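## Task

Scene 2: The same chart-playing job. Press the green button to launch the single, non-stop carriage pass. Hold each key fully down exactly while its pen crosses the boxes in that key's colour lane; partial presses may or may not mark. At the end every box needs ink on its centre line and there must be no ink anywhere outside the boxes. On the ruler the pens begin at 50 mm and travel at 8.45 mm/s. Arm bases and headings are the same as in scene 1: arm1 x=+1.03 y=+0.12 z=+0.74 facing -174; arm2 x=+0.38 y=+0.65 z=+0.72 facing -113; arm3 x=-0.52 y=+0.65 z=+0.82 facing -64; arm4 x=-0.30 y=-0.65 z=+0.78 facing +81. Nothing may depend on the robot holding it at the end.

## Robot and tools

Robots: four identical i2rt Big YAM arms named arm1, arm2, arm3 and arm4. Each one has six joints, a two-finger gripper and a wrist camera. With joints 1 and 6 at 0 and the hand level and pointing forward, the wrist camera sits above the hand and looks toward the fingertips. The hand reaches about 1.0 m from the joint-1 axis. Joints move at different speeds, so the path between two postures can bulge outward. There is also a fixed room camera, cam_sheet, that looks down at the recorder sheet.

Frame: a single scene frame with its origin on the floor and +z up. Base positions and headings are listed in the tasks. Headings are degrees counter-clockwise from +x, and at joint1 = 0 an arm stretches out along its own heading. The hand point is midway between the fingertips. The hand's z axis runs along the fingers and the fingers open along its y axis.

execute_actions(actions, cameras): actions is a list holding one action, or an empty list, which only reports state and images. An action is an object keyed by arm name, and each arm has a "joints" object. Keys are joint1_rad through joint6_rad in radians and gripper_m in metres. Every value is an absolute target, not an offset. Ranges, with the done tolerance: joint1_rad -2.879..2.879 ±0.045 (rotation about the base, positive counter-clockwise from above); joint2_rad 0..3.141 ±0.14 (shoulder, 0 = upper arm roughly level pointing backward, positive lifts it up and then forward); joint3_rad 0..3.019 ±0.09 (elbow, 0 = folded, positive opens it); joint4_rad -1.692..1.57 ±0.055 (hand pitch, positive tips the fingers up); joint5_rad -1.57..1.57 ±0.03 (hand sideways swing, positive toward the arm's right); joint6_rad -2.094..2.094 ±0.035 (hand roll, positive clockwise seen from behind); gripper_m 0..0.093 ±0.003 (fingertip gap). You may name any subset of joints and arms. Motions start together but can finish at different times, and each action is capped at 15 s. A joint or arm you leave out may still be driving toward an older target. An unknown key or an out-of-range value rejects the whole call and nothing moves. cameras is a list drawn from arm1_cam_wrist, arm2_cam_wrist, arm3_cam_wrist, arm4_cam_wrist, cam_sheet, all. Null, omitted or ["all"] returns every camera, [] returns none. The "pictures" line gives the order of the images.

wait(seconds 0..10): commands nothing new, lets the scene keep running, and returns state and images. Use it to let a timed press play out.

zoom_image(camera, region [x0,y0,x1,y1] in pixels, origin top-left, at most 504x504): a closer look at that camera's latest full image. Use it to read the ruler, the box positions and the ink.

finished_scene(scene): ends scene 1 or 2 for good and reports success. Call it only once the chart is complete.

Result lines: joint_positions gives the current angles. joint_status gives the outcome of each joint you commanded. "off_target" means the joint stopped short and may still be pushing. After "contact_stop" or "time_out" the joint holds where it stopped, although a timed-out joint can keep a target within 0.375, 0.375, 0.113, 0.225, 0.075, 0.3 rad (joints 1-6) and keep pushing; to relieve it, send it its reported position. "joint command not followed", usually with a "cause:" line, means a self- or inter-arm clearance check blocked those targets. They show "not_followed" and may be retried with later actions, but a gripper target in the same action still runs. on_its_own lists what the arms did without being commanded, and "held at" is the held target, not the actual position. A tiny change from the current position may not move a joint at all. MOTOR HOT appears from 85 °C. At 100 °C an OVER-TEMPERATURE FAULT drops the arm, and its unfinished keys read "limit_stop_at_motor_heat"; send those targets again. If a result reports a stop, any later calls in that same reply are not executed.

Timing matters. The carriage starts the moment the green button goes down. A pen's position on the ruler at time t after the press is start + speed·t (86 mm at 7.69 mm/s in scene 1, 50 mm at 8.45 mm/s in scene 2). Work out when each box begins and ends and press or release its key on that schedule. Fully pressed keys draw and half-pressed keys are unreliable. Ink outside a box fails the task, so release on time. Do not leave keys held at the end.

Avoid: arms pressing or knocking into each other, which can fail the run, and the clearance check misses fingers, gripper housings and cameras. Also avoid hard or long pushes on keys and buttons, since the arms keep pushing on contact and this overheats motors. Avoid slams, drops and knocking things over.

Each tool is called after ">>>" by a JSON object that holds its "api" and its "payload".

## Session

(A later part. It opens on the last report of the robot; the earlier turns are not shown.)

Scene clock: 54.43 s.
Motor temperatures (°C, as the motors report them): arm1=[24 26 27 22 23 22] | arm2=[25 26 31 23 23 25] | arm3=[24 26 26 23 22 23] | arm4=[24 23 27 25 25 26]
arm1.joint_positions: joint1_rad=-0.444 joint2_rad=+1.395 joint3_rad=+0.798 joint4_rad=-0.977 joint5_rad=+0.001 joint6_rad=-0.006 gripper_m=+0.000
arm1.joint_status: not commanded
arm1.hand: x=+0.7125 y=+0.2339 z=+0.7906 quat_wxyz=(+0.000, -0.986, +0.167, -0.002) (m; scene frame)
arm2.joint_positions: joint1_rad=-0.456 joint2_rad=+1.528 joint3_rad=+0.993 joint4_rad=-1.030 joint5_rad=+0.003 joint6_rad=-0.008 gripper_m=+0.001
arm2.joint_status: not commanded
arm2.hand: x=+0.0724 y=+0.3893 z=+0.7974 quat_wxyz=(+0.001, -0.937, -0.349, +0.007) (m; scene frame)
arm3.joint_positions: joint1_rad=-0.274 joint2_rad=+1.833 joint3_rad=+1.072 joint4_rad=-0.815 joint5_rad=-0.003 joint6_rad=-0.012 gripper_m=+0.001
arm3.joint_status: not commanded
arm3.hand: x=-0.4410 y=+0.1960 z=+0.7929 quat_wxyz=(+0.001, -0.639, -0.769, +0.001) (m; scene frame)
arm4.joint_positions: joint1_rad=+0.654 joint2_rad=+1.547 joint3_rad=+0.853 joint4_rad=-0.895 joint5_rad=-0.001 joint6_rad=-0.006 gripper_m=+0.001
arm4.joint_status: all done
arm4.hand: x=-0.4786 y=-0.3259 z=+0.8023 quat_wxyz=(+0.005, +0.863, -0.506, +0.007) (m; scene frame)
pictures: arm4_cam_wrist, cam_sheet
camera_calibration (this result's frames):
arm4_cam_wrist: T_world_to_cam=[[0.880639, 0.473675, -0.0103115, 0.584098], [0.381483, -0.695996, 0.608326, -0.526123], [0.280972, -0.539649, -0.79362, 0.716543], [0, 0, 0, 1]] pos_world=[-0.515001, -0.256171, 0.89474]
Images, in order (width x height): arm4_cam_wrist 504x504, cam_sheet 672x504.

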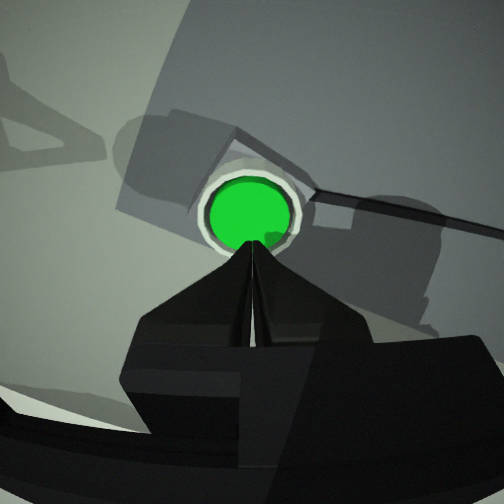

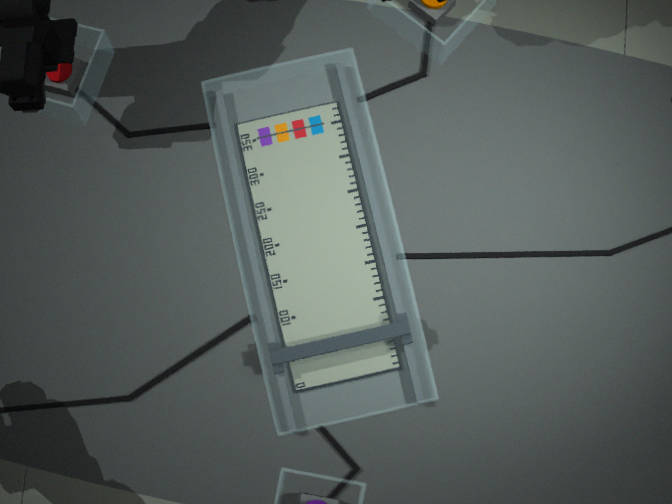

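>>> {"api": "execute_actions", "payload": {"actions": [{"arm4":{"joints":{"joint2_rad":1.652,"joint3_rad":0.82,"joint4_rad":-0.765}}}], "cameras": ["arm4_cam_wrist"]}}

>>> {"api": "execute_actions", "payload": {"actions": [{"arm4":{"joints":{"joint2_rad":1.44,"joint3_rad":1.01,"joint4_rad":-1.11}}}], "cameras": ["cam_sheet"]}}

>>> {"api": "execute_actions", "payload": {"actions": [{"arm4":{"joints":{"joint1_rad":-0.67,"joint2_rad":1.59,"joint3_rad":1.16,"joint4_rad":-1.1}}}], "cameras": []}}

>>> {"api": "execute_actions", "payload": {"actions": [{"arm4":{"joints":{"joint2_rad":1.71,"joint3_rad":1.08,"joint4_rad":-0.915}}}], "cameras": ["arm4_cam_wrist"]}}

>>> {"api": "wait", "payload": {"seconds": 10}}

>>> {"api": "wait", "payload": {"seconds": 10}}

>>> {"api": "wait", "payload": {"seconds": 10}}

>>> {"api": "wait", "payload": {"seconds": 0.4}}

>>> {"api": "execute_actions", "payload": {"actions": [{"arm1":{"joints":{"joint2_rad":1.491,"joint3_rad":0.741,"joint4_rad":-0.87}},"arm2":{"joints":{"joint2_rad":1.615,"joint3_rad":0.936,"joint4_rad":-0.93}},"arm3":{"joints":{"joint2_rad":1.927,"joint3_rad":1.051,"joint4_rad":-0.75}},"arm4":{"joints":{"joint2_rad":1.805,"joint3_rad":1.035,"joint4_rad":-0.84}}}], "cameras": []}}

>>> {"api": "wait", "payload": {"seconds": 0.7}}

>>> {"api": "execute_actions", "payload": {"actions": [{"arm1":{"joints":{"joint2_rad":1.37,"joint3_rad":0.86,"joint4_rad":-1.02}},"arm2":{"joints":{"joint2_rad":1.51,"joint3_rad":1.05,"joint4_rad":-1.06}},"arm3":{"joints":{"joint2_rad":1.79,"joint3_rad":1.11,"joint4_rad":-0.86}},"arm4":{"joints":{"joint2_rad":1.68,"joint3_rad":1.12,"joint4_rad":-0.97}}}], "cameras": ["cam_sheet"]}}

Scene clock: 68.27 s.
Motor temperatures (°C, as the motors report them): arm1=[24 26 28 22 23 22] | arm2=[25 26 32 23 23 25] | arm3=[24 27 26 23 22 23] | arm4=[24 23 27 25 25 26]
arm1.joint_positions: joint1_rad=-0.444 joint2_rad=+1.395 joint3_rad=+0.798 joint4_rad=-0.977 joint5_rad=+0.001 joint6_rad=-0.006 gripper_m=+0.000
arm1.joint_status: not commanded
arm1.hand: x=+0.7125 y=+0.2339 z=+0.7906 quat_wxyz=(+0.000, -0.986, +0.167, -0.002) (m; scene frame)
arm2.joint_positions: joint1_rad=-0.456 joint2_rad=+1.528 joint3_rad=+0.993 joint4_rad=-1.030 joint5_rad=+0.003 joint6_rad=-0.008 gripper_m=+0.001
arm2.joint_status: not commanded
arm2.hand: x=+0.0724 y=+0.3893 z=+0.7974 quat_wxyz=(+0.001, -0.937, -0.349, +0.007) (m; scene frame)
arm3.joint_positions: joint1_rad=-0.274 joint2_rad=+1.833 joint3_rad=+1.072 joint4_rad=-0.815 joint5_rad=-0.003 joint6_rad=-0.012 gripper_m=+0.001
arm3.joint_status: not commanded
arm3.hand: x=-0.4410 y=+0.1960 z=+0.7929 quat_wxyz=(+0.001, -0.639, -0.769, +0.001) (m; scene frame)
arm4.joint_positions: joint1_rad=+0.654 joint2_rad=+1.617 joint3_rad=+0.830 joint4_rad=-0.784 joint5_rad=+0.000 joint6_rad=-0.006 gripper_m=+0.001
arm4.joint_status: all done
arm4.hand: x=-0.4819 y=-0.3199 z=+0.7709 quat_wxyz=(+0.001, +0.863, -0.506, +0.000) (m; scene frame)
pictures: arm4_cam_wrist
camera_calibration (this result's frames):
arm4_cam_wrist: T_world_to_cam=[[0.880564, 0.473819, -0.0101196, 0.583677], [0.386264, -0.705151, 0.594611, -0.491733], [0.274602, -0.527502, -0.80395, 0.70455], [0, 0, 0, 1]] pos_world=[-0.517497, -0.251651, 0.864719]
Images, in order (width x height): arm4_cam_wrist 504x504.

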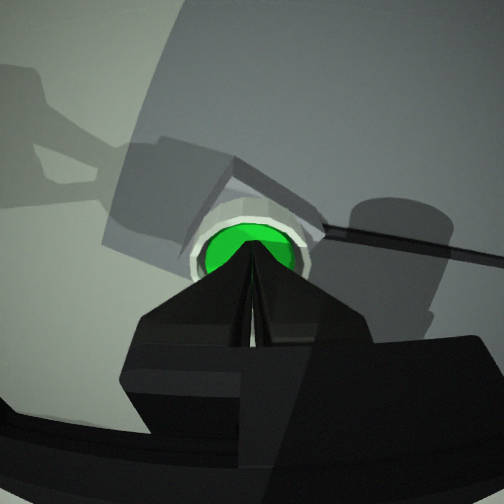

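Scene clock: 69.47 s.
Motor temperatures (°C, as the motors report them): arm1=[24 26 28 22 23 22] | arm2=[25 26 32 23 23 25] | arm3=[24 27 26 23 22 23] | arm4=[24 23 28 25 25 26]
arm1.joint_positions: joint1_rad=-0.444 joint2_rad=+1.395 joint3_rad=+0.798 joint4_rad=-0.977 joint5_rad=+0.001 joint6_rad=-0.006 gripper_m=+0.000
arm1.joint_status: not commanded
arm1.hand: x=+0.7125 y=+0.2339 z=+0.7906 quat_wxyz=(+0.000, -0.986, +0.167, -0.002) (m; scene frame)
arm2.joint_positions: joint1_rad=-0.456 joint2_rad=+1.528 joint3_rad=+0.993 joint4_rad=-1.030 joint5_rad=+0.003 joint6_rad=-0.008 gripper_m=+0.001
arm2.joint_status: not commanded
arm2.hand: x=+0.0724 y=+0.3893 z=+0.7974 quat_wxyz=(+0.001, -0.937, -0.349, +0.007) (m; scene frame)
arm3.joint_positions: joint1_rad=-0.274 joint2_rad=+1.833 joint3_rad=+1.072 joint4_rad=-0.815 joint5_rad=-0.003 joint6_rad=-0.012 gripper_m=+0.001
arm3.joint_status: not commanded
arm3.hand: x=-0.4410 y=+0.1960 z=+0.7929 quat_wxyz=(+0.001, -0.639, -0.769, +0.001) (m; scene frame)
arm4.joint_positions: joint1_rad=+0.654 joint2_rad=+1.434 joint3_rad=+0.993 joint4_rad=-1.102 joint5_rad=+0.000 joint6_rad=-0.006 gripper_m=+0.001
arm4.joint_status: all done
arm4.hand: x=-0.4879 y=-0.3089 z=+0.8877 quat_wxyz=(-0.006, +0.863, -0.506, -0.012) (m; scene frame)
pictures: cam_sheet
Images, in order (width x height): cam_sheet 672x504.

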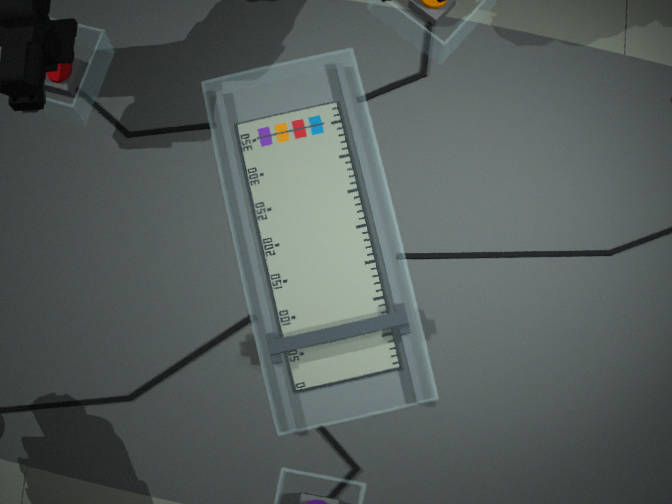

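Scene clock: 71.17 s.
Motor temperatures (°C, as the motors report them): arm1=[24 26 28 22 23 22] | arm2=[25 26 32 23 23 25] | arm3=[24 27 26 23 22 23] | arm4=[24 23 28 25 25 26]
arm1.joint_positions: joint1_rad=-0.444 joint2_rad=+1.395 joint3_rad=+0.798 joint4_rad=-0.977 joint5_rad=+0.001 joint6_rad=-0.006 gripper_m=+0.000
arm1.joint_status: not commanded
arm1.hand: x=+0.7125 y=+0.2339 z=+0.7906 quat_wxyz=(+0.000, -0.986, +0.167, -0.002) (m; scene frame)
arm2.joint_positions: joint1_rad=-0.456 joint2_rad=+1.528 joint3_rad=+0.993 joint4_rad=-1.030 joint5_rad=+0.003 joint6_rad=-0.008 gripper_m=+0.001
arm2.joint_status: not commanded
arm2.hand: x=+0.0724 y=+0.3893 z=+0.7974 quat_wxyz=(+0.001, -0.937, -0.349, +0.007) (m; scene frame)
arm3.joint_positions: joint1_rad=-0.274 joint2_rad=+1.833 joint3_rad=+1.072 joint4_rad=-0.815 joint5_rad=-0.003 joint6_rad=-0.012 gripper_m=+0.001
arm3.joint_status: not commanded
arm3.hand: x=-0.4410 y=+0.1960 z=+0.7929 quat_wxyz=(+0.001, -0.639, -0.769, +0.001) (m; scene frame)
arm4.joint_positions: joint1_rad=-0.676 joint2_rad=+1.599 joint3_rad=+1.128 joint4_rad=-1.100 joint5_rad=+0.001 joint6_rad=-0.005 gripper_m=+0.001
arm4.joint_status: all done
arm4.hand: x=+0.0241 y=-0.3516 z=+0.8691 quat_wxyz=(+0.001, +0.367, -0.930, +0.001) (m; scene frame)
pictures: none
No camera images: the call's "cameras" was empty. Leave "cameras" out to get every camera's image.

Scene clock: 72.10 s.
Motor temperatures (°C, as the motors report them): arm1=[24 26 28 22 23 22] | arm2=[25 26 32 23 23 25] | arm3=[24 27 27 23 22 23] | arm4=[24 23 28 25 25 26]
arm1.joint_positions: joint1_rad=-0.444 joint2_rad=+1.395 joint3_rad=+0.798 joint4_rad=-0.977 joint5_rad=+0.001 joint6_rad=-0.006 gripper_m=+0.000
arm1.joint_status: not commanded
arm1.hand: x=+0.7125 y=+0.2339 z=+0.7906 quat_wxyz=(+0.000, -0.986, +0.167, -0.002) (m; scene frame)
arm2.joint_positions: joint1_rad=-0.456 joint2_rad=+1.528 joint3_rad=+0.993 joint4_rad=-1.030 joint5_rad=+0.003 joint6_rad=-0.008 gripper_m=+0.001
arm2.joint_status: not commanded
arm2.hand: x=+0.0724 y=+0.3893 z=+0.7974 quat_wxyz=(+0.001, -0.937, -0.349, +0.007) (m; scene frame)
arm3.joint_positions: joint1_rad=-0.274 joint2_rad=+1.833 joint3_rad=+1.072 joint4_rad=-0.815 joint5_rad=-0.003 joint6_rad=-0.012 gripper_m=+0.001
arm3.joint_status: not commanded
arm3.hand: x=-0.4410 y=+0.1960 z=+0.7929 quat_wxyz=(+0.001, -0.639, -0.769, +0.001) (m; scene frame)
arm4.joint_positions: joint1_rad=-0.676 joint2_rad=+1.725 joint3_rad=+1.066 joint4_rad=-0.924 joint5_rad=+0.001 joint6_rad=-0.005 gripper_m=+0.001
arm4.joint_status: all done
arm4.hand: x=+0.0280 y=-0.3480 z=+0.7956 quat_wxyz=(+0.006, +0.367, -0.930, +0.003) (m; scene frame)
pictures: arm4_cam_wrist
camera_calibration (this result's frames):
arm4_cam_wrist: T_world_to_cam=[[0.66993, -0.742386, -0.00759969, -0.271105], [-0.587807, -0.536635, 0.605397, -0.645781], [-0.453517, -0.401107, -0.795887, 0.627542], [0, 0, 0, 1]] pos_world=[0.0866279, -0.296102, 0.888346]
Images, in order (width x height): arm4_cam_wrist 504x504.

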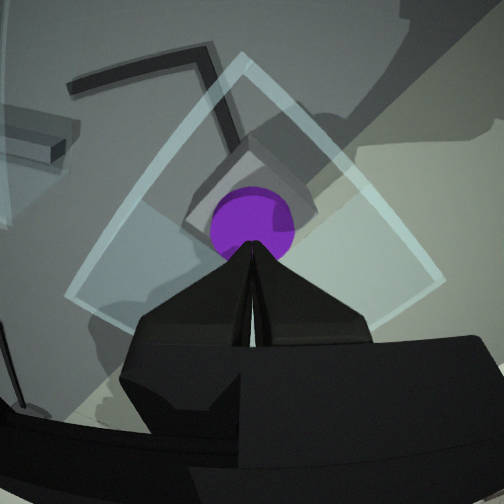

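Scene clock: 82.10 s.
Motor temperatures (°C, as the motors report them): arm1=[24 26 29 22 23 22] | arm2=[25 27 33 23 23 25] | arm3=[24 27 27 23 22 23] | arm4=[24 23 28 25 25 26]
arm1.joint_positions: joint1_rad=-0.444 joint2_rad=+1.395 joint3_rad=+0.798 joint4_rad=-0.977 joint5_rad=+0.001 joint6_rad=-0.006 gripper_m=+0.000
arm1.joint_status: not commanded
arm1.hand: x=+0.7125 y=+0.2339 z=+0.7906 quat_wxyz=(+0.000, -0.986, +0.167, -0.002) (m; scene frame)
arm2.joint_positions: joint1_rad=-0.456 joint2_rad=+1.528 joint3_rad=+0.993 joint4_rad=-1.030 joint5_rad=+0.003 joint6_rad=-0.008 gripper_m=+0.001
arm2.joint_status: not commanded
arm2.hand: x=+0.0724 y=+0.3893 z=+0.7974 quat_wxyz=(+0.001, -0.937, -0.349, +0.007) (m; scene frame)
arm3.joint_positions: joint1_rad=-0.274 joint2_rad=+1.833 joint3_rad=+1.072 joint4_rad=-0.815 joint5_rad=-0.003 joint6_rad=-0.012 gripper_m=+0.001
arm3.joint_status: not commanded
arm3.hand: x=-0.4410 y=+0.1960 z=+0.7929 quat_wxyz=(+0.001, -0.639, -0.769, +0.001) (m; scene frame)
arm4.joint_positions: joint1_rad=-0.676 joint2_rad=+1.725 joint3_rad=+1.066 joint4_rad=-0.924 joint5_rad=+0.001 joint6_rad=-0.005 gripper_m=+0.001
arm4.joint_status: all done
arm4.hand: x=+0.0280 y=-0.3480 z=+0.7956 quat_wxyz=(+0.006, +0.367, -0.930, +0.003) (m; scene frame)
wait: 10.00 s; at rest by 0.27 s
pictures: arm1_cam_wrist, arm2_cam_wrist, arm3_cam_wrist, arm4_cam_wrist, cam_sheet
camera_calibration (this result's frames):
arm1_cam_wrist: T_world_to_cam=[[0.325478, 0.945312, -0.0211938, -0.429702], [0.771585, -0.252573, 0.583836, -0.951808], [0.546554, -0.206379, -0.811595, 0.427905], [0, 0, 0, 1]] pos_world=[0.640386, 0.254112, 0.893878]
arm2_cam_wrist: T_world_to_cam=[[-0.675408, 0.737429, -0.00477079, -0.232694], [0.601878, 0.554972, 0.574238, -0.709312], [0.426107, 0.384973, -0.818675, 0.593719], [0, 0, 0, 1]] pos_world=[0.0167676, 0.336678, 0.892266]
arm3_cam_wrist: T_world_to_cam=[[-0.98514, -0.171718, -0.0034304, -0.39586], [-0.139133, 0.786175, 0.602138, -0.686673], [-0.100701, 0.593668, -0.798385, 0.59271], [0, 0, 0, 1]] pos_world=[-0.425831, 0.119996, 0.885324]
arm4_cam_wrist: T_world_to_cam=[[0.66993, -0.742386, -0.00759969, -0.271105], [-0.587807, -0.536635, 0.605397, -0.645781], [-0.453517, -0.401107, -0.795887, 0.627542], [0, 0, 0, 1]] pos_world=[0.0866279, -0.296102, 0.888346]
Images, in order (width x height): arm1_cam_wrist 504x504, arm2_cam_wrist 504x504, arm3_cam_wrist 504x504, arm4_cam_wrist 504x504, cam_sheet 672x504.

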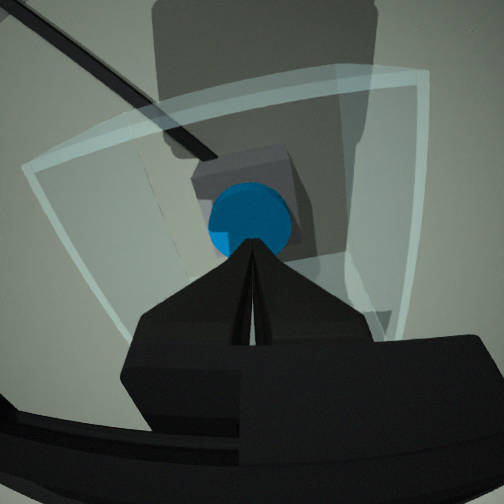

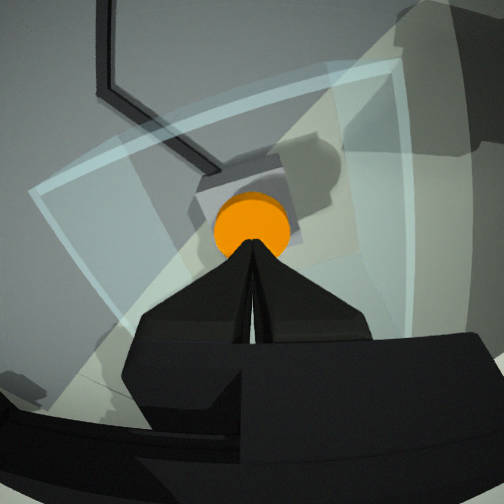

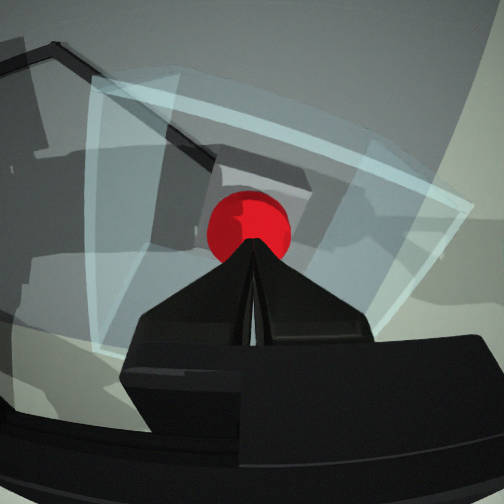

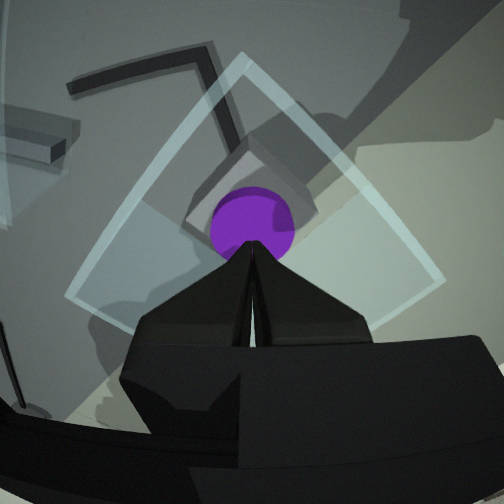

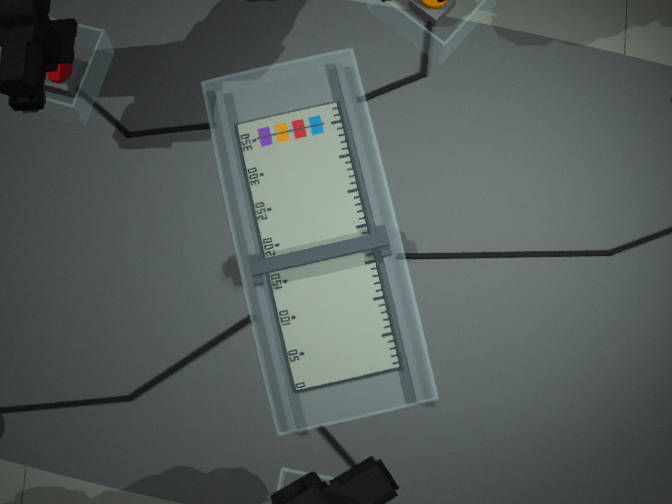

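Scene clock: 92.10 s.
Motor temperatures (°C, as the motors report them): arm1=[24 26 29 22 23 22] | arm2=[25 27 33 23 23 25] | arm3=[24 27 27 23 22 23] | arm4=[24 23 28 25 25 26]
arm1.joint_positions: joint1_rad=-0.444 joint2_rad=+1.395 joint3_rad=+0.798 joint4_rad=-0.977 joint5_rad=+0.001 joint6_rad=-0.006 gripper_m=+0.000
arm1.joint_status: not commanded
arm1.hand: x=+0.7125 y=+0.2339 z=+0.7906 quat_wxyz=(+0.000, -0.986, +0.167, -0.002) (m; scene frame)
arm2.joint_positions: joint1_rad=-0.456 joint2_rad=+1.528 joint3_rad=+0.993 joint4_rad=-1.030 joint5_rad=+0.003 joint6_rad=-0.008 gripper_m=+0.001
arm2.joint_status: not commanded
arm2.hand: x=+0.0724 y=+0.3893 z=+0.7974 quat_wxyz=(+0.001, -0.937, -0.349, +0.007) (m; scene frame)
arm3.joint_positions: joint1_rad=-0.274 joint2_rad=+1.833 joint3_rad=+1.072 joint4_rad=-0.815 joint5_rad=-0.003 joint6_rad=-0.012 gripper_m=+0.001
arm3.joint_status: not commanded
arm3.hand: x=-0.4410 y=+0.1960 z=+0.7929 quat_wxyz=(+0.001, -0.639, -0.769, +0.001) (m; scene frame)
arm4.joint_positions: joint1_rad=-0.676 joint2_rad=+1.725 joint3_rad=+1.066 joint4_rad=-0.924 joint5_rad=+0.001 joint6_rad=-0.005 gripper_m=+0.001
arm4.joint_status: all done
arm4.hand: x=+0.0280 y=-0.3480 z=+0.7956 quat_wxyz=(+0.006, +0.367, -0.930, +0.003) (m; scene frame)
wait: 10.00 s; at rest by 0.27 s
pictures: arm1_cam_wrist, arm2_cam_wrist, arm3_cam_wrist, arm4_cam_wrist, cam_sheet
camera_calibration (this result's frames):
arm1_cam_wrist: T_world_to_cam=[[0.325478, 0.945312, -0.0211938, -0.429702], [0.771585, -0.252573, 0.583836, -0.951808], [0.546554, -0.206379, -0.811595, 0.427905], [0, 0, 0, 1]] pos_world=[0.640386, 0.254112, 0.893878]
arm2_cam_wrist: T_world_to_cam=[[-0.675408, 0.737429, -0.00477079, -0.232694], [0.601878, 0.554972, 0.574238, -0.709312], [0.426107, 0.384973, -0.818675, 0.593719], [0, 0, 0, 1]] pos_world=[0.0167676, 0.336678, 0.892266]
arm3_cam_wrist: T_world_to_cam=[[-0.98514, -0.171718, -0.0034304, -0.39586], [-0.139133, 0.786175, 0.602138, -0.686673], [-0.100701, 0.593668, -0.798385, 0.59271], [0, 0, 0, 1]] pos_world=[-0.425831, 0.119996, 0.885324]
arm4_cam_wrist: T_world_to_cam=[[0.66993, -0.742386, -0.00759969, -0.271105], [-0.587807, -0.536635, 0.605397, -0.645781], [-0.453517, -0.401107, -0.795887, 0.627542], [0, 0, 0, 1]] pos_world=[0.0866279, -0.296102, 0.888346]
Images, in order (width x height): arm1_cam_wrist 504x504, arm2_cam_wrist 504x504, arm3_cam_wrist 504x504, arm4_cam_wrist 504x504, cam_sheet 672x504.

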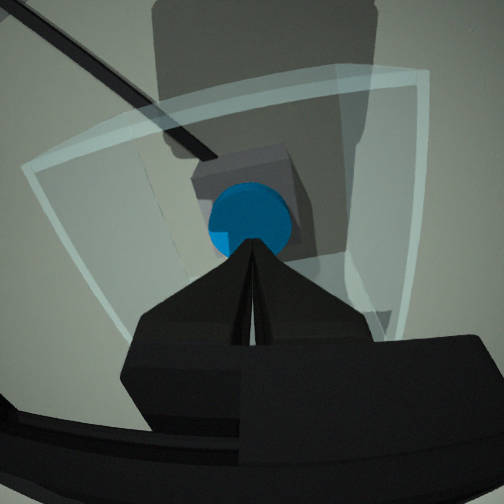

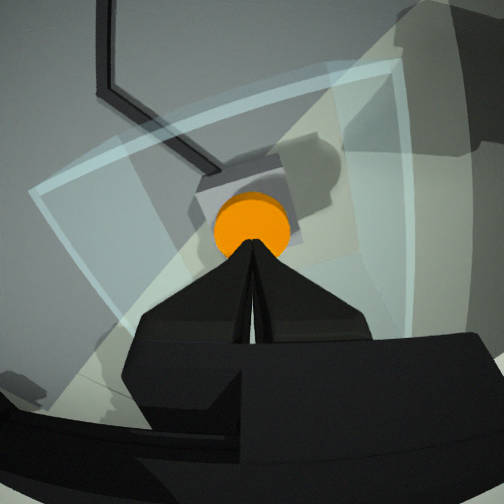

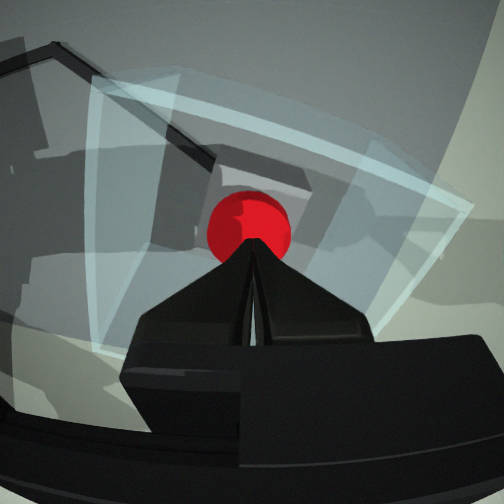

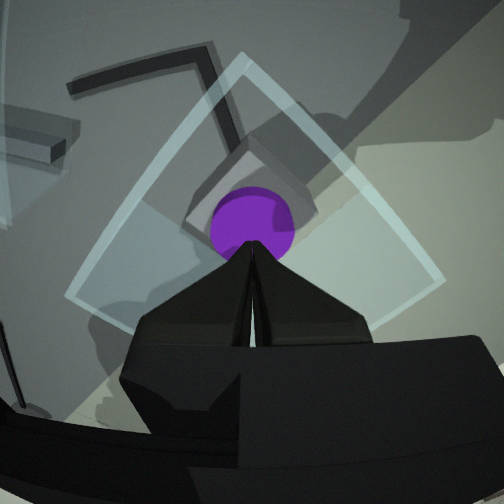

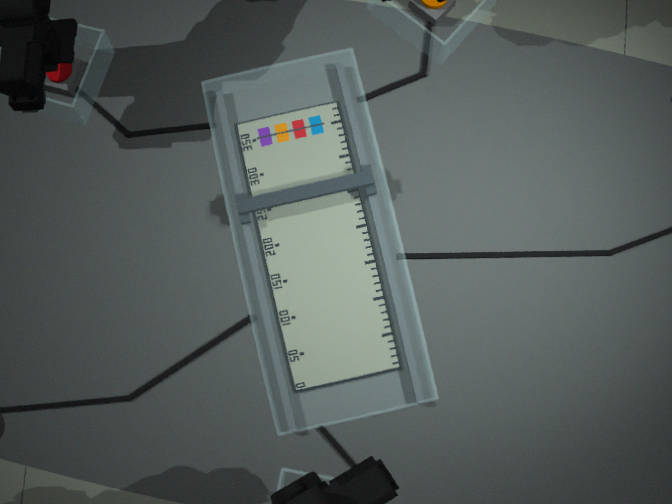

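Scene clock: 102.10 s.
Motor temperatures (°C, as the motors report them): arm1=[24 26 29 22 23 22] | arm2=[25 27 33 23 23 25] | arm3=[24 27 27 23 22 23] | arm4=[24 23 28 25 25 26]
arm1.joint_positions: joint1_rad=-0.444 joint2_rad=+1.395 joint3_rad=+0.798 joint4_rad=-0.977 joint5_rad=+0.001 joint6_rad=-0.006 gripper_m=+0.000
arm1.joint_status: not commanded
arm1.hand: x=+0.7125 y=+0.2339 z=+0.7906 quat_wxyz=(+0.000, -0.986, +0.167, -0.002) (m; scene frame)
arm2.joint_positions: joint1_rad=-0.456 joint2_rad=+1.528 joint3_rad=+0.993 joint4_rad=-1.030 joint5_rad=+0.003 joint6_rad=-0.008 gripper_m=+0.001
arm2.joint_status: not commanded
arm2.hand: x=+0.0724 y=+0.3893 z=+0.7974 quat_wxyz=(+0.001, -0.937, -0.349, +0.007) (m; scene frame)
arm3.joint_positions: joint1_rad=-0.274 joint2_rad=+1.833 joint3_rad=+1.072 joint4_rad=-0.815 joint5_rad=-0.003 joint6_rad=-0.012 gripper_m=+0.001
arm3.joint_status: not commanded
arm3.hand: x=-0.4410 y=+0.1960 z=+0.7929 quat_wxyz=(+0.001, -0.639, -0.769, +0.001) (m; scene frame)
arm4.joint_positions: joint1_rad=-0.676 joint2_rad=+1.725 joint3_rad=+1.066 joint4_rad=-0.924 joint5_rad=+0.001 joint6_rad=-0.005 gripper_m=+0.001
arm4.joint_status: all done
arm4.hand: x=+0.0280 y=-0.3480 z=+0.7956 quat_wxyz=(+0.006, +0.367, -0.930, +0.003) (m; scene frame)
wait: 10.00 s; at rest by 0.27 s
pictures: arm1_cam_wrist, arm2_cam_wrist, arm3_cam_wrist, arm4_cam_wrist, cam_sheet
camera_calibration (this result's frames):
arm1_cam_wrist: T_world_to_cam=[[0.325478, 0.945312, -0.0211938, -0.429702], [0.771585, -0.252573, 0.583836, -0.951808], [0.546554, -0.206379, -0.811595, 0.427905], [0, 0, 0, 1]] pos_world=[0.640386, 0.254112, 0.893878]
arm2_cam_wrist: T_world_to_cam=[[-0.675408, 0.737429, -0.00477079, -0.232694], [0.601878, 0.554972, 0.574238, -0.709312], [0.426107, 0.384973, -0.818675, 0.593719], [0, 0, 0, 1]] pos_world=[0.0167676, 0.336678, 0.892266]
arm3_cam_wrist: T_world_to_cam=[[-0.98514, -0.171718, -0.0034304, -0.39586], [-0.139133, 0.786175, 0.602138, -0.686673], [-0.100701, 0.593668, -0.798385, 0.59271], [0, 0, 0, 1]] pos_world=[-0.425831, 0.119996, 0.885324]
arm4_cam_wrist: T_world_to_cam=[[0.66993, -0.742386, -0.00759969, -0.271105], [-0.587807, -0.536635, 0.605397, -0.645781], [-0.453517, -0.401107, -0.795887, 0.627542], [0, 0, 0, 1]] pos_world=[0.0866279, -0.296102, 0.888346]
Images, in order (width x height): arm1_cam_wrist 504x504, arm2_cam_wrist 504x504, arm3_cam_wrist 504x504, arm4_cam_wrist 504x504, cam_sheet 672x504.

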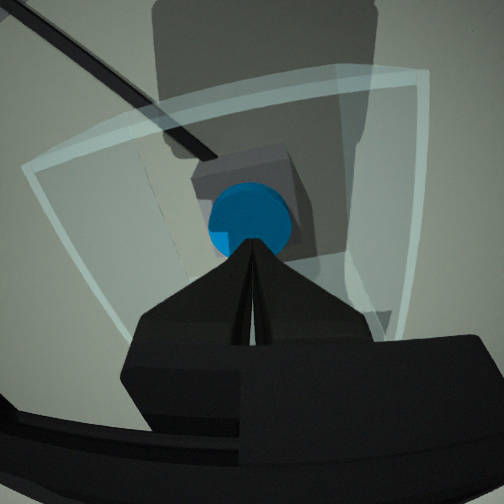

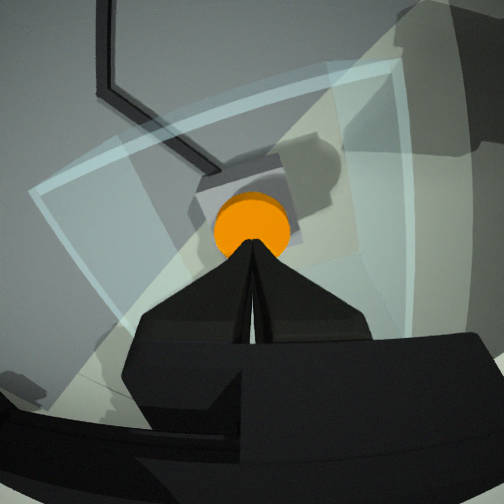

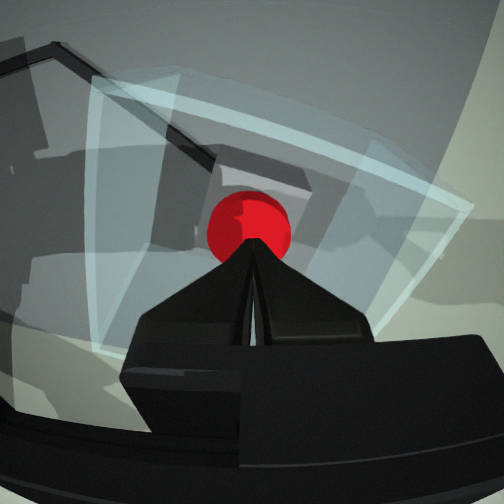

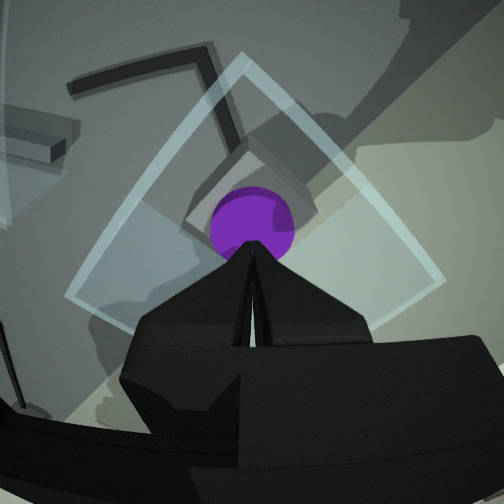

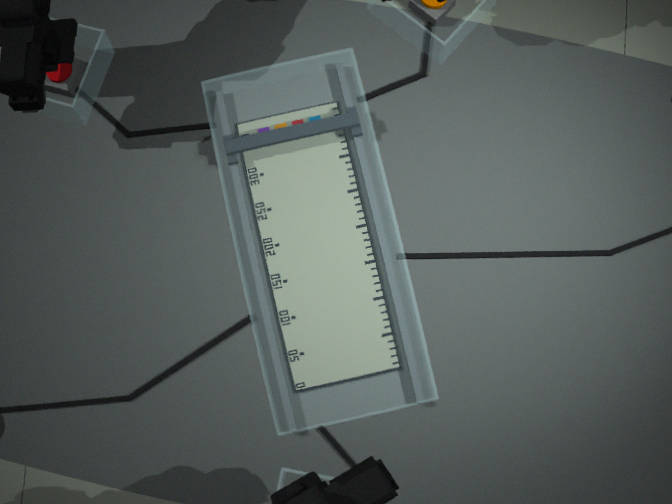

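Scene clock: 102.50 s.
Motor temperatures (°C, as the motors report them): arm1=[24 26 29 22 23 22] | arm2=[25 27 33 23 23 25] | arm3=[24 27 27 23 22 23] | arm4=[24 23 28 25 25 26]
arm1.joint_positions: joint1_rad=-0.444 joint2_rad=+1.395 joint3_rad=+0.798 joint4_rad=-0.977 joint5_rad=+0.001 joint6_rad=-0.006 gripper_m=+0.000
arm1.joint_status: not commanded
arm1.hand: x=+0.7125 y=+0.2339 z=+0.7906 quat_wxyz=(+0.000, -0.986, +0.167, -0.002) (m; scene frame)
arm2.joint_positions: joint1_rad=-0.456 joint2_rad=+1.528 joint3_rad=+0.993 joint4_rad=-1.030 joint5_rad=+0.003 joint6_rad=-0.008 gripper_m=+0.001
arm2.joint_status: not commanded
arm2.hand: x=+0.0724 y=+0.3893 z=+0.7974 quat_wxyz=(+0.001, -0.937, -0.349, +0.007) (m; scene frame)
arm3.joint_positions: joint1_rad=-0.274 joint2_rad=+1.833 joint3_rad=+1.072 joint4_rad=-0.815 joint5_rad=-0.003 joint6_rad=-0.012 gripper_m=+0.001
arm3.joint_status: not commanded
arm3.hand: x=-0.4410 y=+0.1960 z=+0.7929 quat_wxyz=(+0.001, -0.639, -0.769, +0.001) (m; scene frame)
arm4.joint_positions: joint1_rad=-0.676 joint2_rad=+1.725 joint3_rad=+1.066 joint4_rad=-0.924 joint5_rad=+0.001 joint6_rad=-0.005 gripper_m=+0.001
arm4.joint_status: all done
arm4.hand: x=+0.0280 y=-0.3480 z=+0.7956 quat_wxyz=(+0.006, +0.367, -0.930, +0.003) (m; scene frame)
wait: 0.40 s; at rest by 0.27 s
pictures: arm1_cam_wrist, arm2_cam_wrist, arm3_cam_wrist, arm4_cam_wrist, cam_sheet
camera_calibration (this result's frames):
arm1_cam_wrist: T_world_to_cam=[[0.325478, 0.945312, -0.0211938, -0.429702], [0.771585, -0.252573, 0.583836, -0.951808], [0.546554, -0.206379, -0.811595, 0.427905], [0, 0, 0, 1]] pos_world=[0.640386, 0.254112, 0.893878]
arm2_cam_wrist: T_world_to_cam=[[-0.675408, 0.737429, -0.00477079, -0.232694], [0.601878, 0.554972, 0.574238, -0.709312], [0.426107, 0.384973, -0.818675, 0.593719], [0, 0, 0, 1]] pos_world=[0.0167676, 0.336678, 0.892266]
arm3_cam_wrist: T_world_to_cam=[[-0.98514, -0.171718, -0.0034304, -0.39586], [-0.139133, 0.786175, 0.602138, -0.686673], [-0.100701, 0.593668, -0.798385, 0.59271], [0, 0, 0, 1]] pos_world=[-0.425831, 0.119996, 0.885324]
arm4_cam_wrist: T_world_to_cam=[[0.66993, -0.742386, -0.00759969, -0.271105], [-0.587807, -0.536635, 0.605397, -0.645781], [-0.453517, -0.401107, -0.795887, 0.627542], [0, 0, 0, 1]] pos_world=[0.0866279, -0.296102, 0.888346]
Images, in order (width x height): arm1_cam_wrist 504x504, arm2_cam_wrist 504x504, arm3_cam_wrist 504x504, arm4_cam_wrist 504x504, cam_sheet 672x504.

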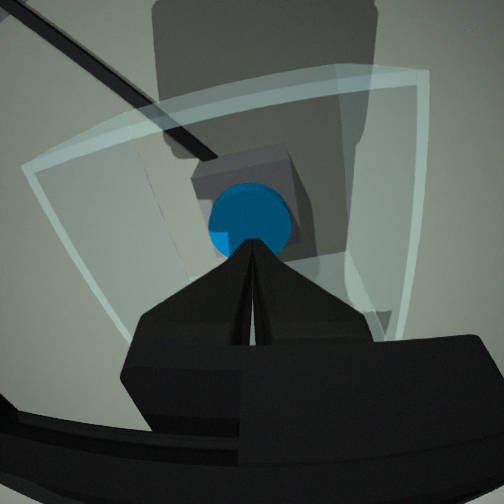

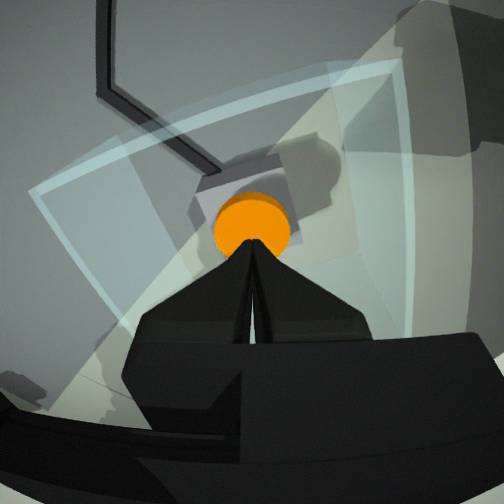

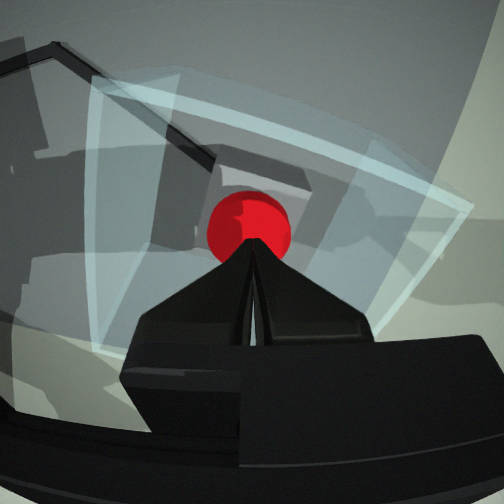

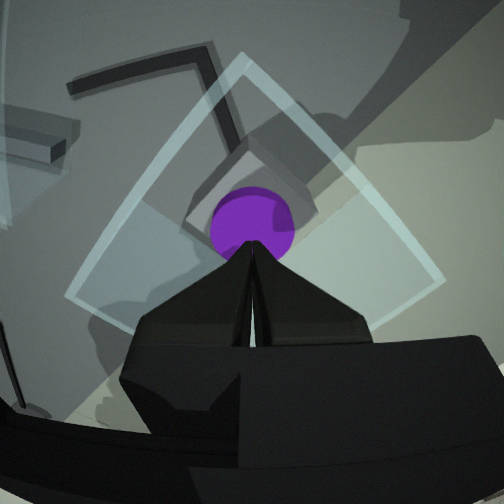

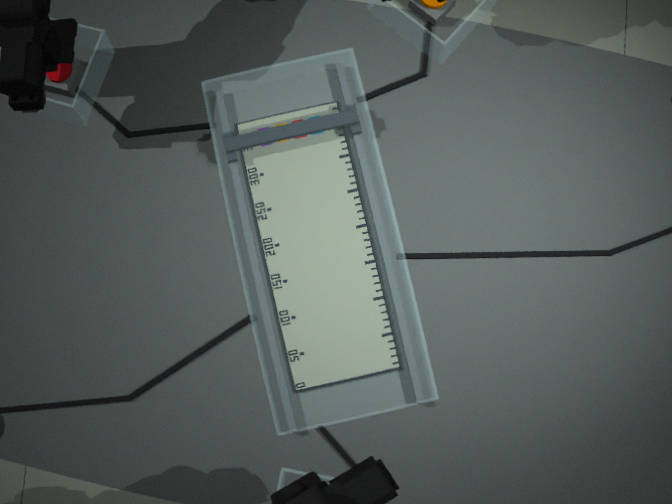

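Scene clock: 103.33 s.
Motor temperatures (°C, as the motors report them): arm1=[24 26 29 22 23 22] | arm2=[25 27 33 23 23 25] | arm3=[24 27 27 23 22 23] | arm4=[24 23 28 25 25 26]
arm1.joint_positions: joint1_rad=-0.444 joint2_rad=+1.444 joint3_rad=+0.776 joint4_rad=-0.896 joint5_rad=+0.001 joint6_rad=-0.006 gripper_m=+0.000
arm1.joint_status: all done
arm1.hand: x=+0.7072 y=+0.2357 z=+0.7683 quat_wxyz=(+0.001, -0.986, +0.167, +0.004) (m; scene frame)
arm2.joint_positions: joint1_rad=-0.456 joint2_rad=+1.579 joint3_rad=+0.956 joint4_rad=-0.944 joint5_rad=+0.003 joint6_rad=-0.008 gripper_m=+0.001
arm2.joint_status: all done
arm2.hand: x=+0.0721 y=+0.3892 z=+0.7657 quat_wxyz=(+0.002, -0.937, -0.349, +0.005) (m; scene frame)
arm3.joint_positions: joint1_rad=-0.274 joint2_rad=+1.874 joint3_rad=+1.069 joint4_rad=-0.759 joint5_rad=-0.003 joint6_rad=-0.012 gripper_m=+0.001
arm3.joint_status: all done
arm3.hand: x=-0.4402 y=+0.1908 z=+0.7739 quat_wxyz=(-0.003, -0.639, -0.769, +0.005) (m; scene frame)
arm4.joint_positions: joint1_rad=-0.676 joint2_rad=+1.760 joint3_rad=+1.046 joint4_rad=-0.853 joint5_rad=+0.001 joint6_rad=-0.005 gripper_m=+0.001
arm4.joint_status: all done
arm4.hand: x=+0.0305 y=-0.3457 z=+0.7751 quat_wxyz=(-0.001, +0.367, -0.930, +0.000) (m; scene frame)
pictures: none
No camera images: the call's "cameras" was empty. Leave "cameras" out to get every camera's image.

Scene clock: 104.03 s.
Motor temperatures (°C, as the motors report them): arm1=[24 26 29 22 23 22] | arm2=[25 27 33 23 23 25] | arm3=[24 27 27 23 22 23] | arm4=[24 23 28 25 25 26]
arm1.joint_positions: joint1_rad=-0.444 joint2_rad=+1.444 joint3_rad=+0.776 joint4_rad=-0.896 joint5_rad=+0.001 joint6_rad=-0.006 gripper_m=+0.000
arm1.joint_status: all done
arm1.hand: x=+0.7072 y=+0.2357 z=+0.7683 quat_wxyz=(+0.001, -0.986, +0.167, +0.004) (m; scene frame)
arm2.joint_positions: joint1_rad=-0.456 joint2_rad=+1.579 joint3_rad=+0.956 joint4_rad=-0.944 joint5_rad=+0.003 joint6_rad=-0.008 gripper_m=+0.001
arm2.joint_status: all done
arm2.hand: x=+0.0721 y=+0.3892 z=+0.7657 quat_wxyz=(+0.002, -0.937, -0.349, +0.005) (m; scene frame)
arm3.joint_positions: joint1_rad=-0.274 joint2_rad=+1.874 joint3_rad=+1.069 joint4_rad=-0.759 joint5_rad=-0.003 joint6_rad=-0.012 gripper_m=+0.001
arm3.joint_status: all done
arm3.hand: x=-0.4402 y=+0.1908 z=+0.7739 quat_wxyz=(-0.003, -0.639, -0.769, +0.005) (m; scene frame)
arm4.joint_positions: joint1_rad=-0.676 joint2_rad=+1.760 joint3_rad=+1.046 joint4_rad=-0.853 joint5_rad=+0.001 joint6_rad=-0.005 gripper_m=+0.001
arm4.joint_status: all done
arm4.hand: x=+0.0305 y=-0.3457 z=+0.7751 quat_wxyz=(-0.001, +0.367, -0.930, +0.000) (m; scene frame)
wait: 0.70 s; at rest by 0.27 s
pictures: arm1_cam_wrist, arm2_cam_wrist, arm3_cam_wrist, arm4_cam_wrist, cam_sheet
camera_calibration (this result's frames):
arm1_cam_wrist: T_world_to_cam=[[0.325263, 0.945389, -0.0210734, -0.430201], [0.777415, -0.254652, 0.575134, -0.931206], [0.538358, -0.203453, -0.817788, 0.422871], [0, 0, 0, 1]] pos_world=[0.636206, 0.255608, 0.872321]
arm2_cam_wrist: T_world_to_cam=[[-0.675389, 0.737446, -0.00488316, -0.232895], [0.600546, 0.553828, 0.576731, -0.692218], [0.428013, 0.386585, -0.816919, 0.565844], [0, 0, 0, 1]] pos_world=[0.0162253, 0.33637, 0.860336]
arm3_cam_wrist: T_world_to_cam=[[-0.985122, -0.171823, -0.00343035, -0.396004], [-0.140399, 0.793126, 0.592655, -0.665561], [-0.0991111, 0.584319, -0.805449, 0.588685], [0, 0, 0, 1]] pos_world=[-0.425211, 0.115851, 0.867245]
arm4_cam_wrist: T_world_to_cam=[[0.670023, -0.7423, -0.00779065, -0.271044], [-0.595191, -0.543451, 0.591953, -0.622343], [-0.443641, -0.391985, -0.805934, 0.623886], [0, 0, 0, 1]] pos_world=[0.0879739, -0.294855, 0.869097]
Images, in order (width x height): arm1_cam_wrist 504x504, arm2_cam_wrist 504x504, arm3_cam_wrist 504x504, arm4_cam_wrist 504x504, cam_sheet 672x504.

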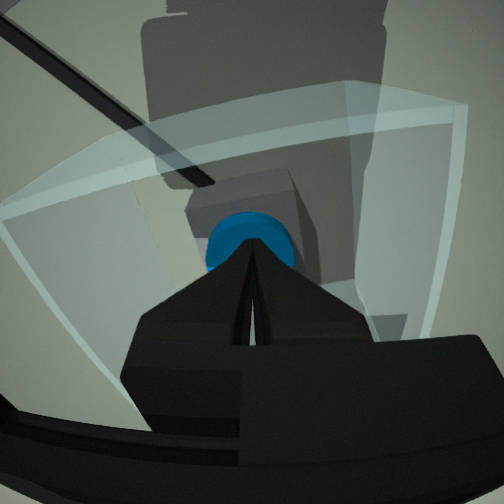

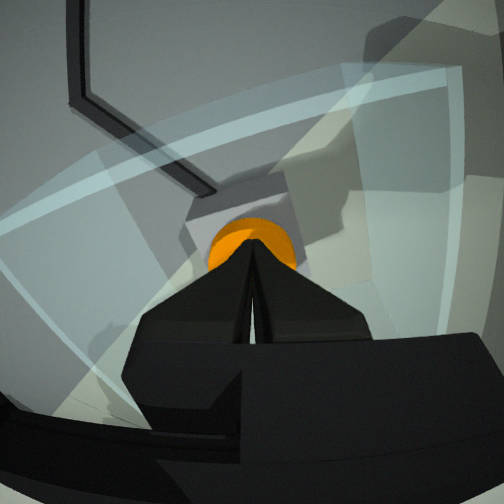

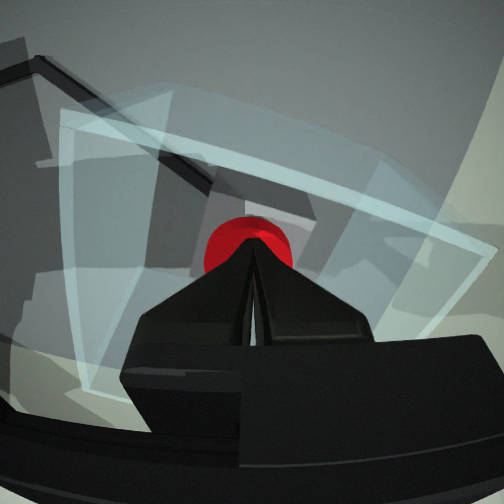

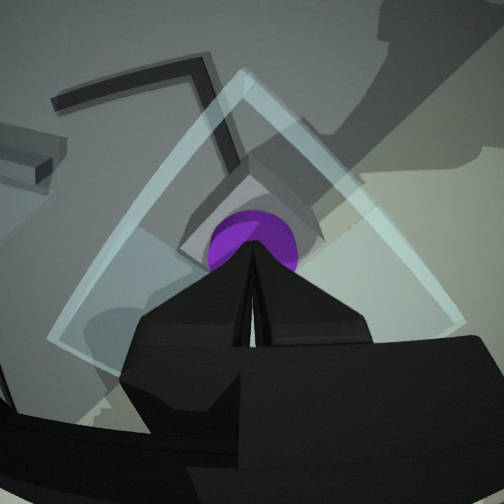

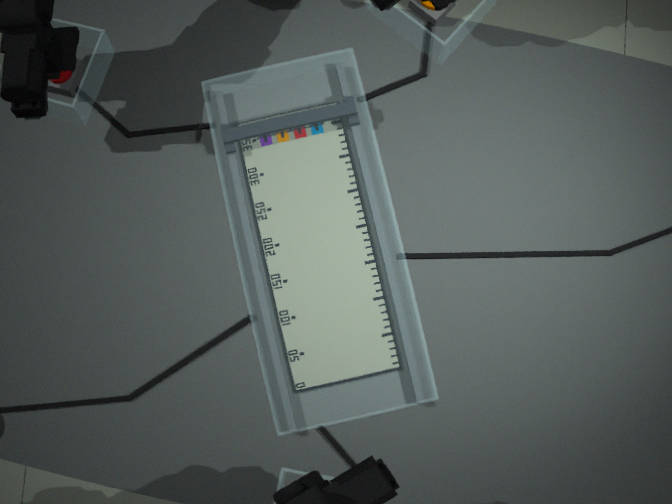

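Scene clock: 105.03 s.
Motor temperatures (°C, as the motors report them): arm1=[24 26 29 22 23 22] | arm2=[25 27 33 23 23 25] | arm3=[24 27 27 23 22 23] | arm4=[24 23 28 25 25 26]
arm1.joint_positions: joint1_rad=-0.444 joint2_rad=+1.371 joint3_rad=+0.824 joint4_rad=-1.007 joint5_rad=+0.001 joint6_rad=-0.006 gripper_m=+0.000
arm1.joint_status: all done
arm1.hand: x=+0.7066 y=+0.2360 z=+0.8069 quat_wxyz=(+0.002, -0.986, +0.167, +0.009) (m; scene frame)
arm2.joint_positions: joint1_rad=-0.456 joint2_rad=+1.515 joint3_rad=+1.012 joint4_rad=-1.045 joint5_rad=+0.003 joint6_rad=-0.008 gripper_m=+0.001
arm2.joint_status: all done
arm2.hand: x=+0.0686 y=+0.3860 z=+0.8087 quat_wxyz=(-0.002, -0.937, -0.349, +0.014) (m; scene frame)
arm3.joint_positions: joint1_rad=-0.274 joint2_rad=+1.793 joint3_rad=+1.077 joint4_rad=-0.850 joint5_rad=-0.003 joint6_rad=-0.012 gripper_m=+0.001
arm3.joint_status: all done
arm3.hand: x=-0.4409 y=+0.1959 z=+0.8120 quat_wxyz=(-0.003, -0.639, -0.769, +0.005) (m; scene frame)
arm4.joint_positions: joint1_rad=-0.676 joint2_rad=+1.681 joint3_rad=+1.085 joint4_rad=-0.962 joint5_rad=+0.001 joint6_rad=-0.005 gripper_m=+0.001
arm4.joint_status: all done
arm4.hand: x=+0.0310 y=-0.3452 z=+0.8204 quat_wxyz=(-0.005, +0.367, -0.930, -0.002) (m; scene frame)
pictures: cam_sheet
Images, in order (width x height): cam_sheet 672x504.

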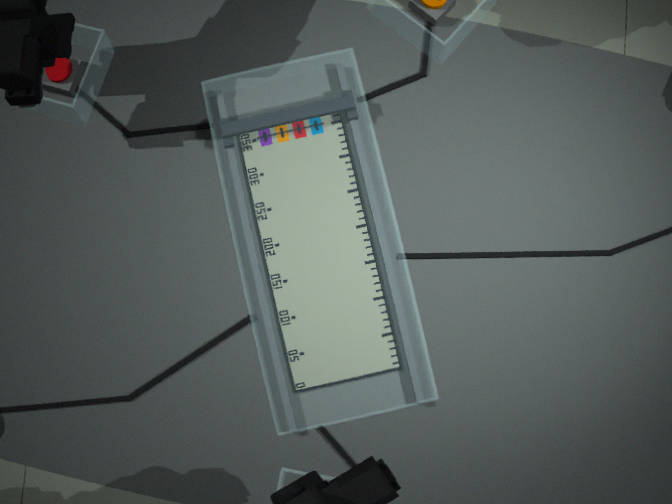

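>>> {"api": "finished_scene", "payload": {"scene": 2}}

The scene is finished: the task was done.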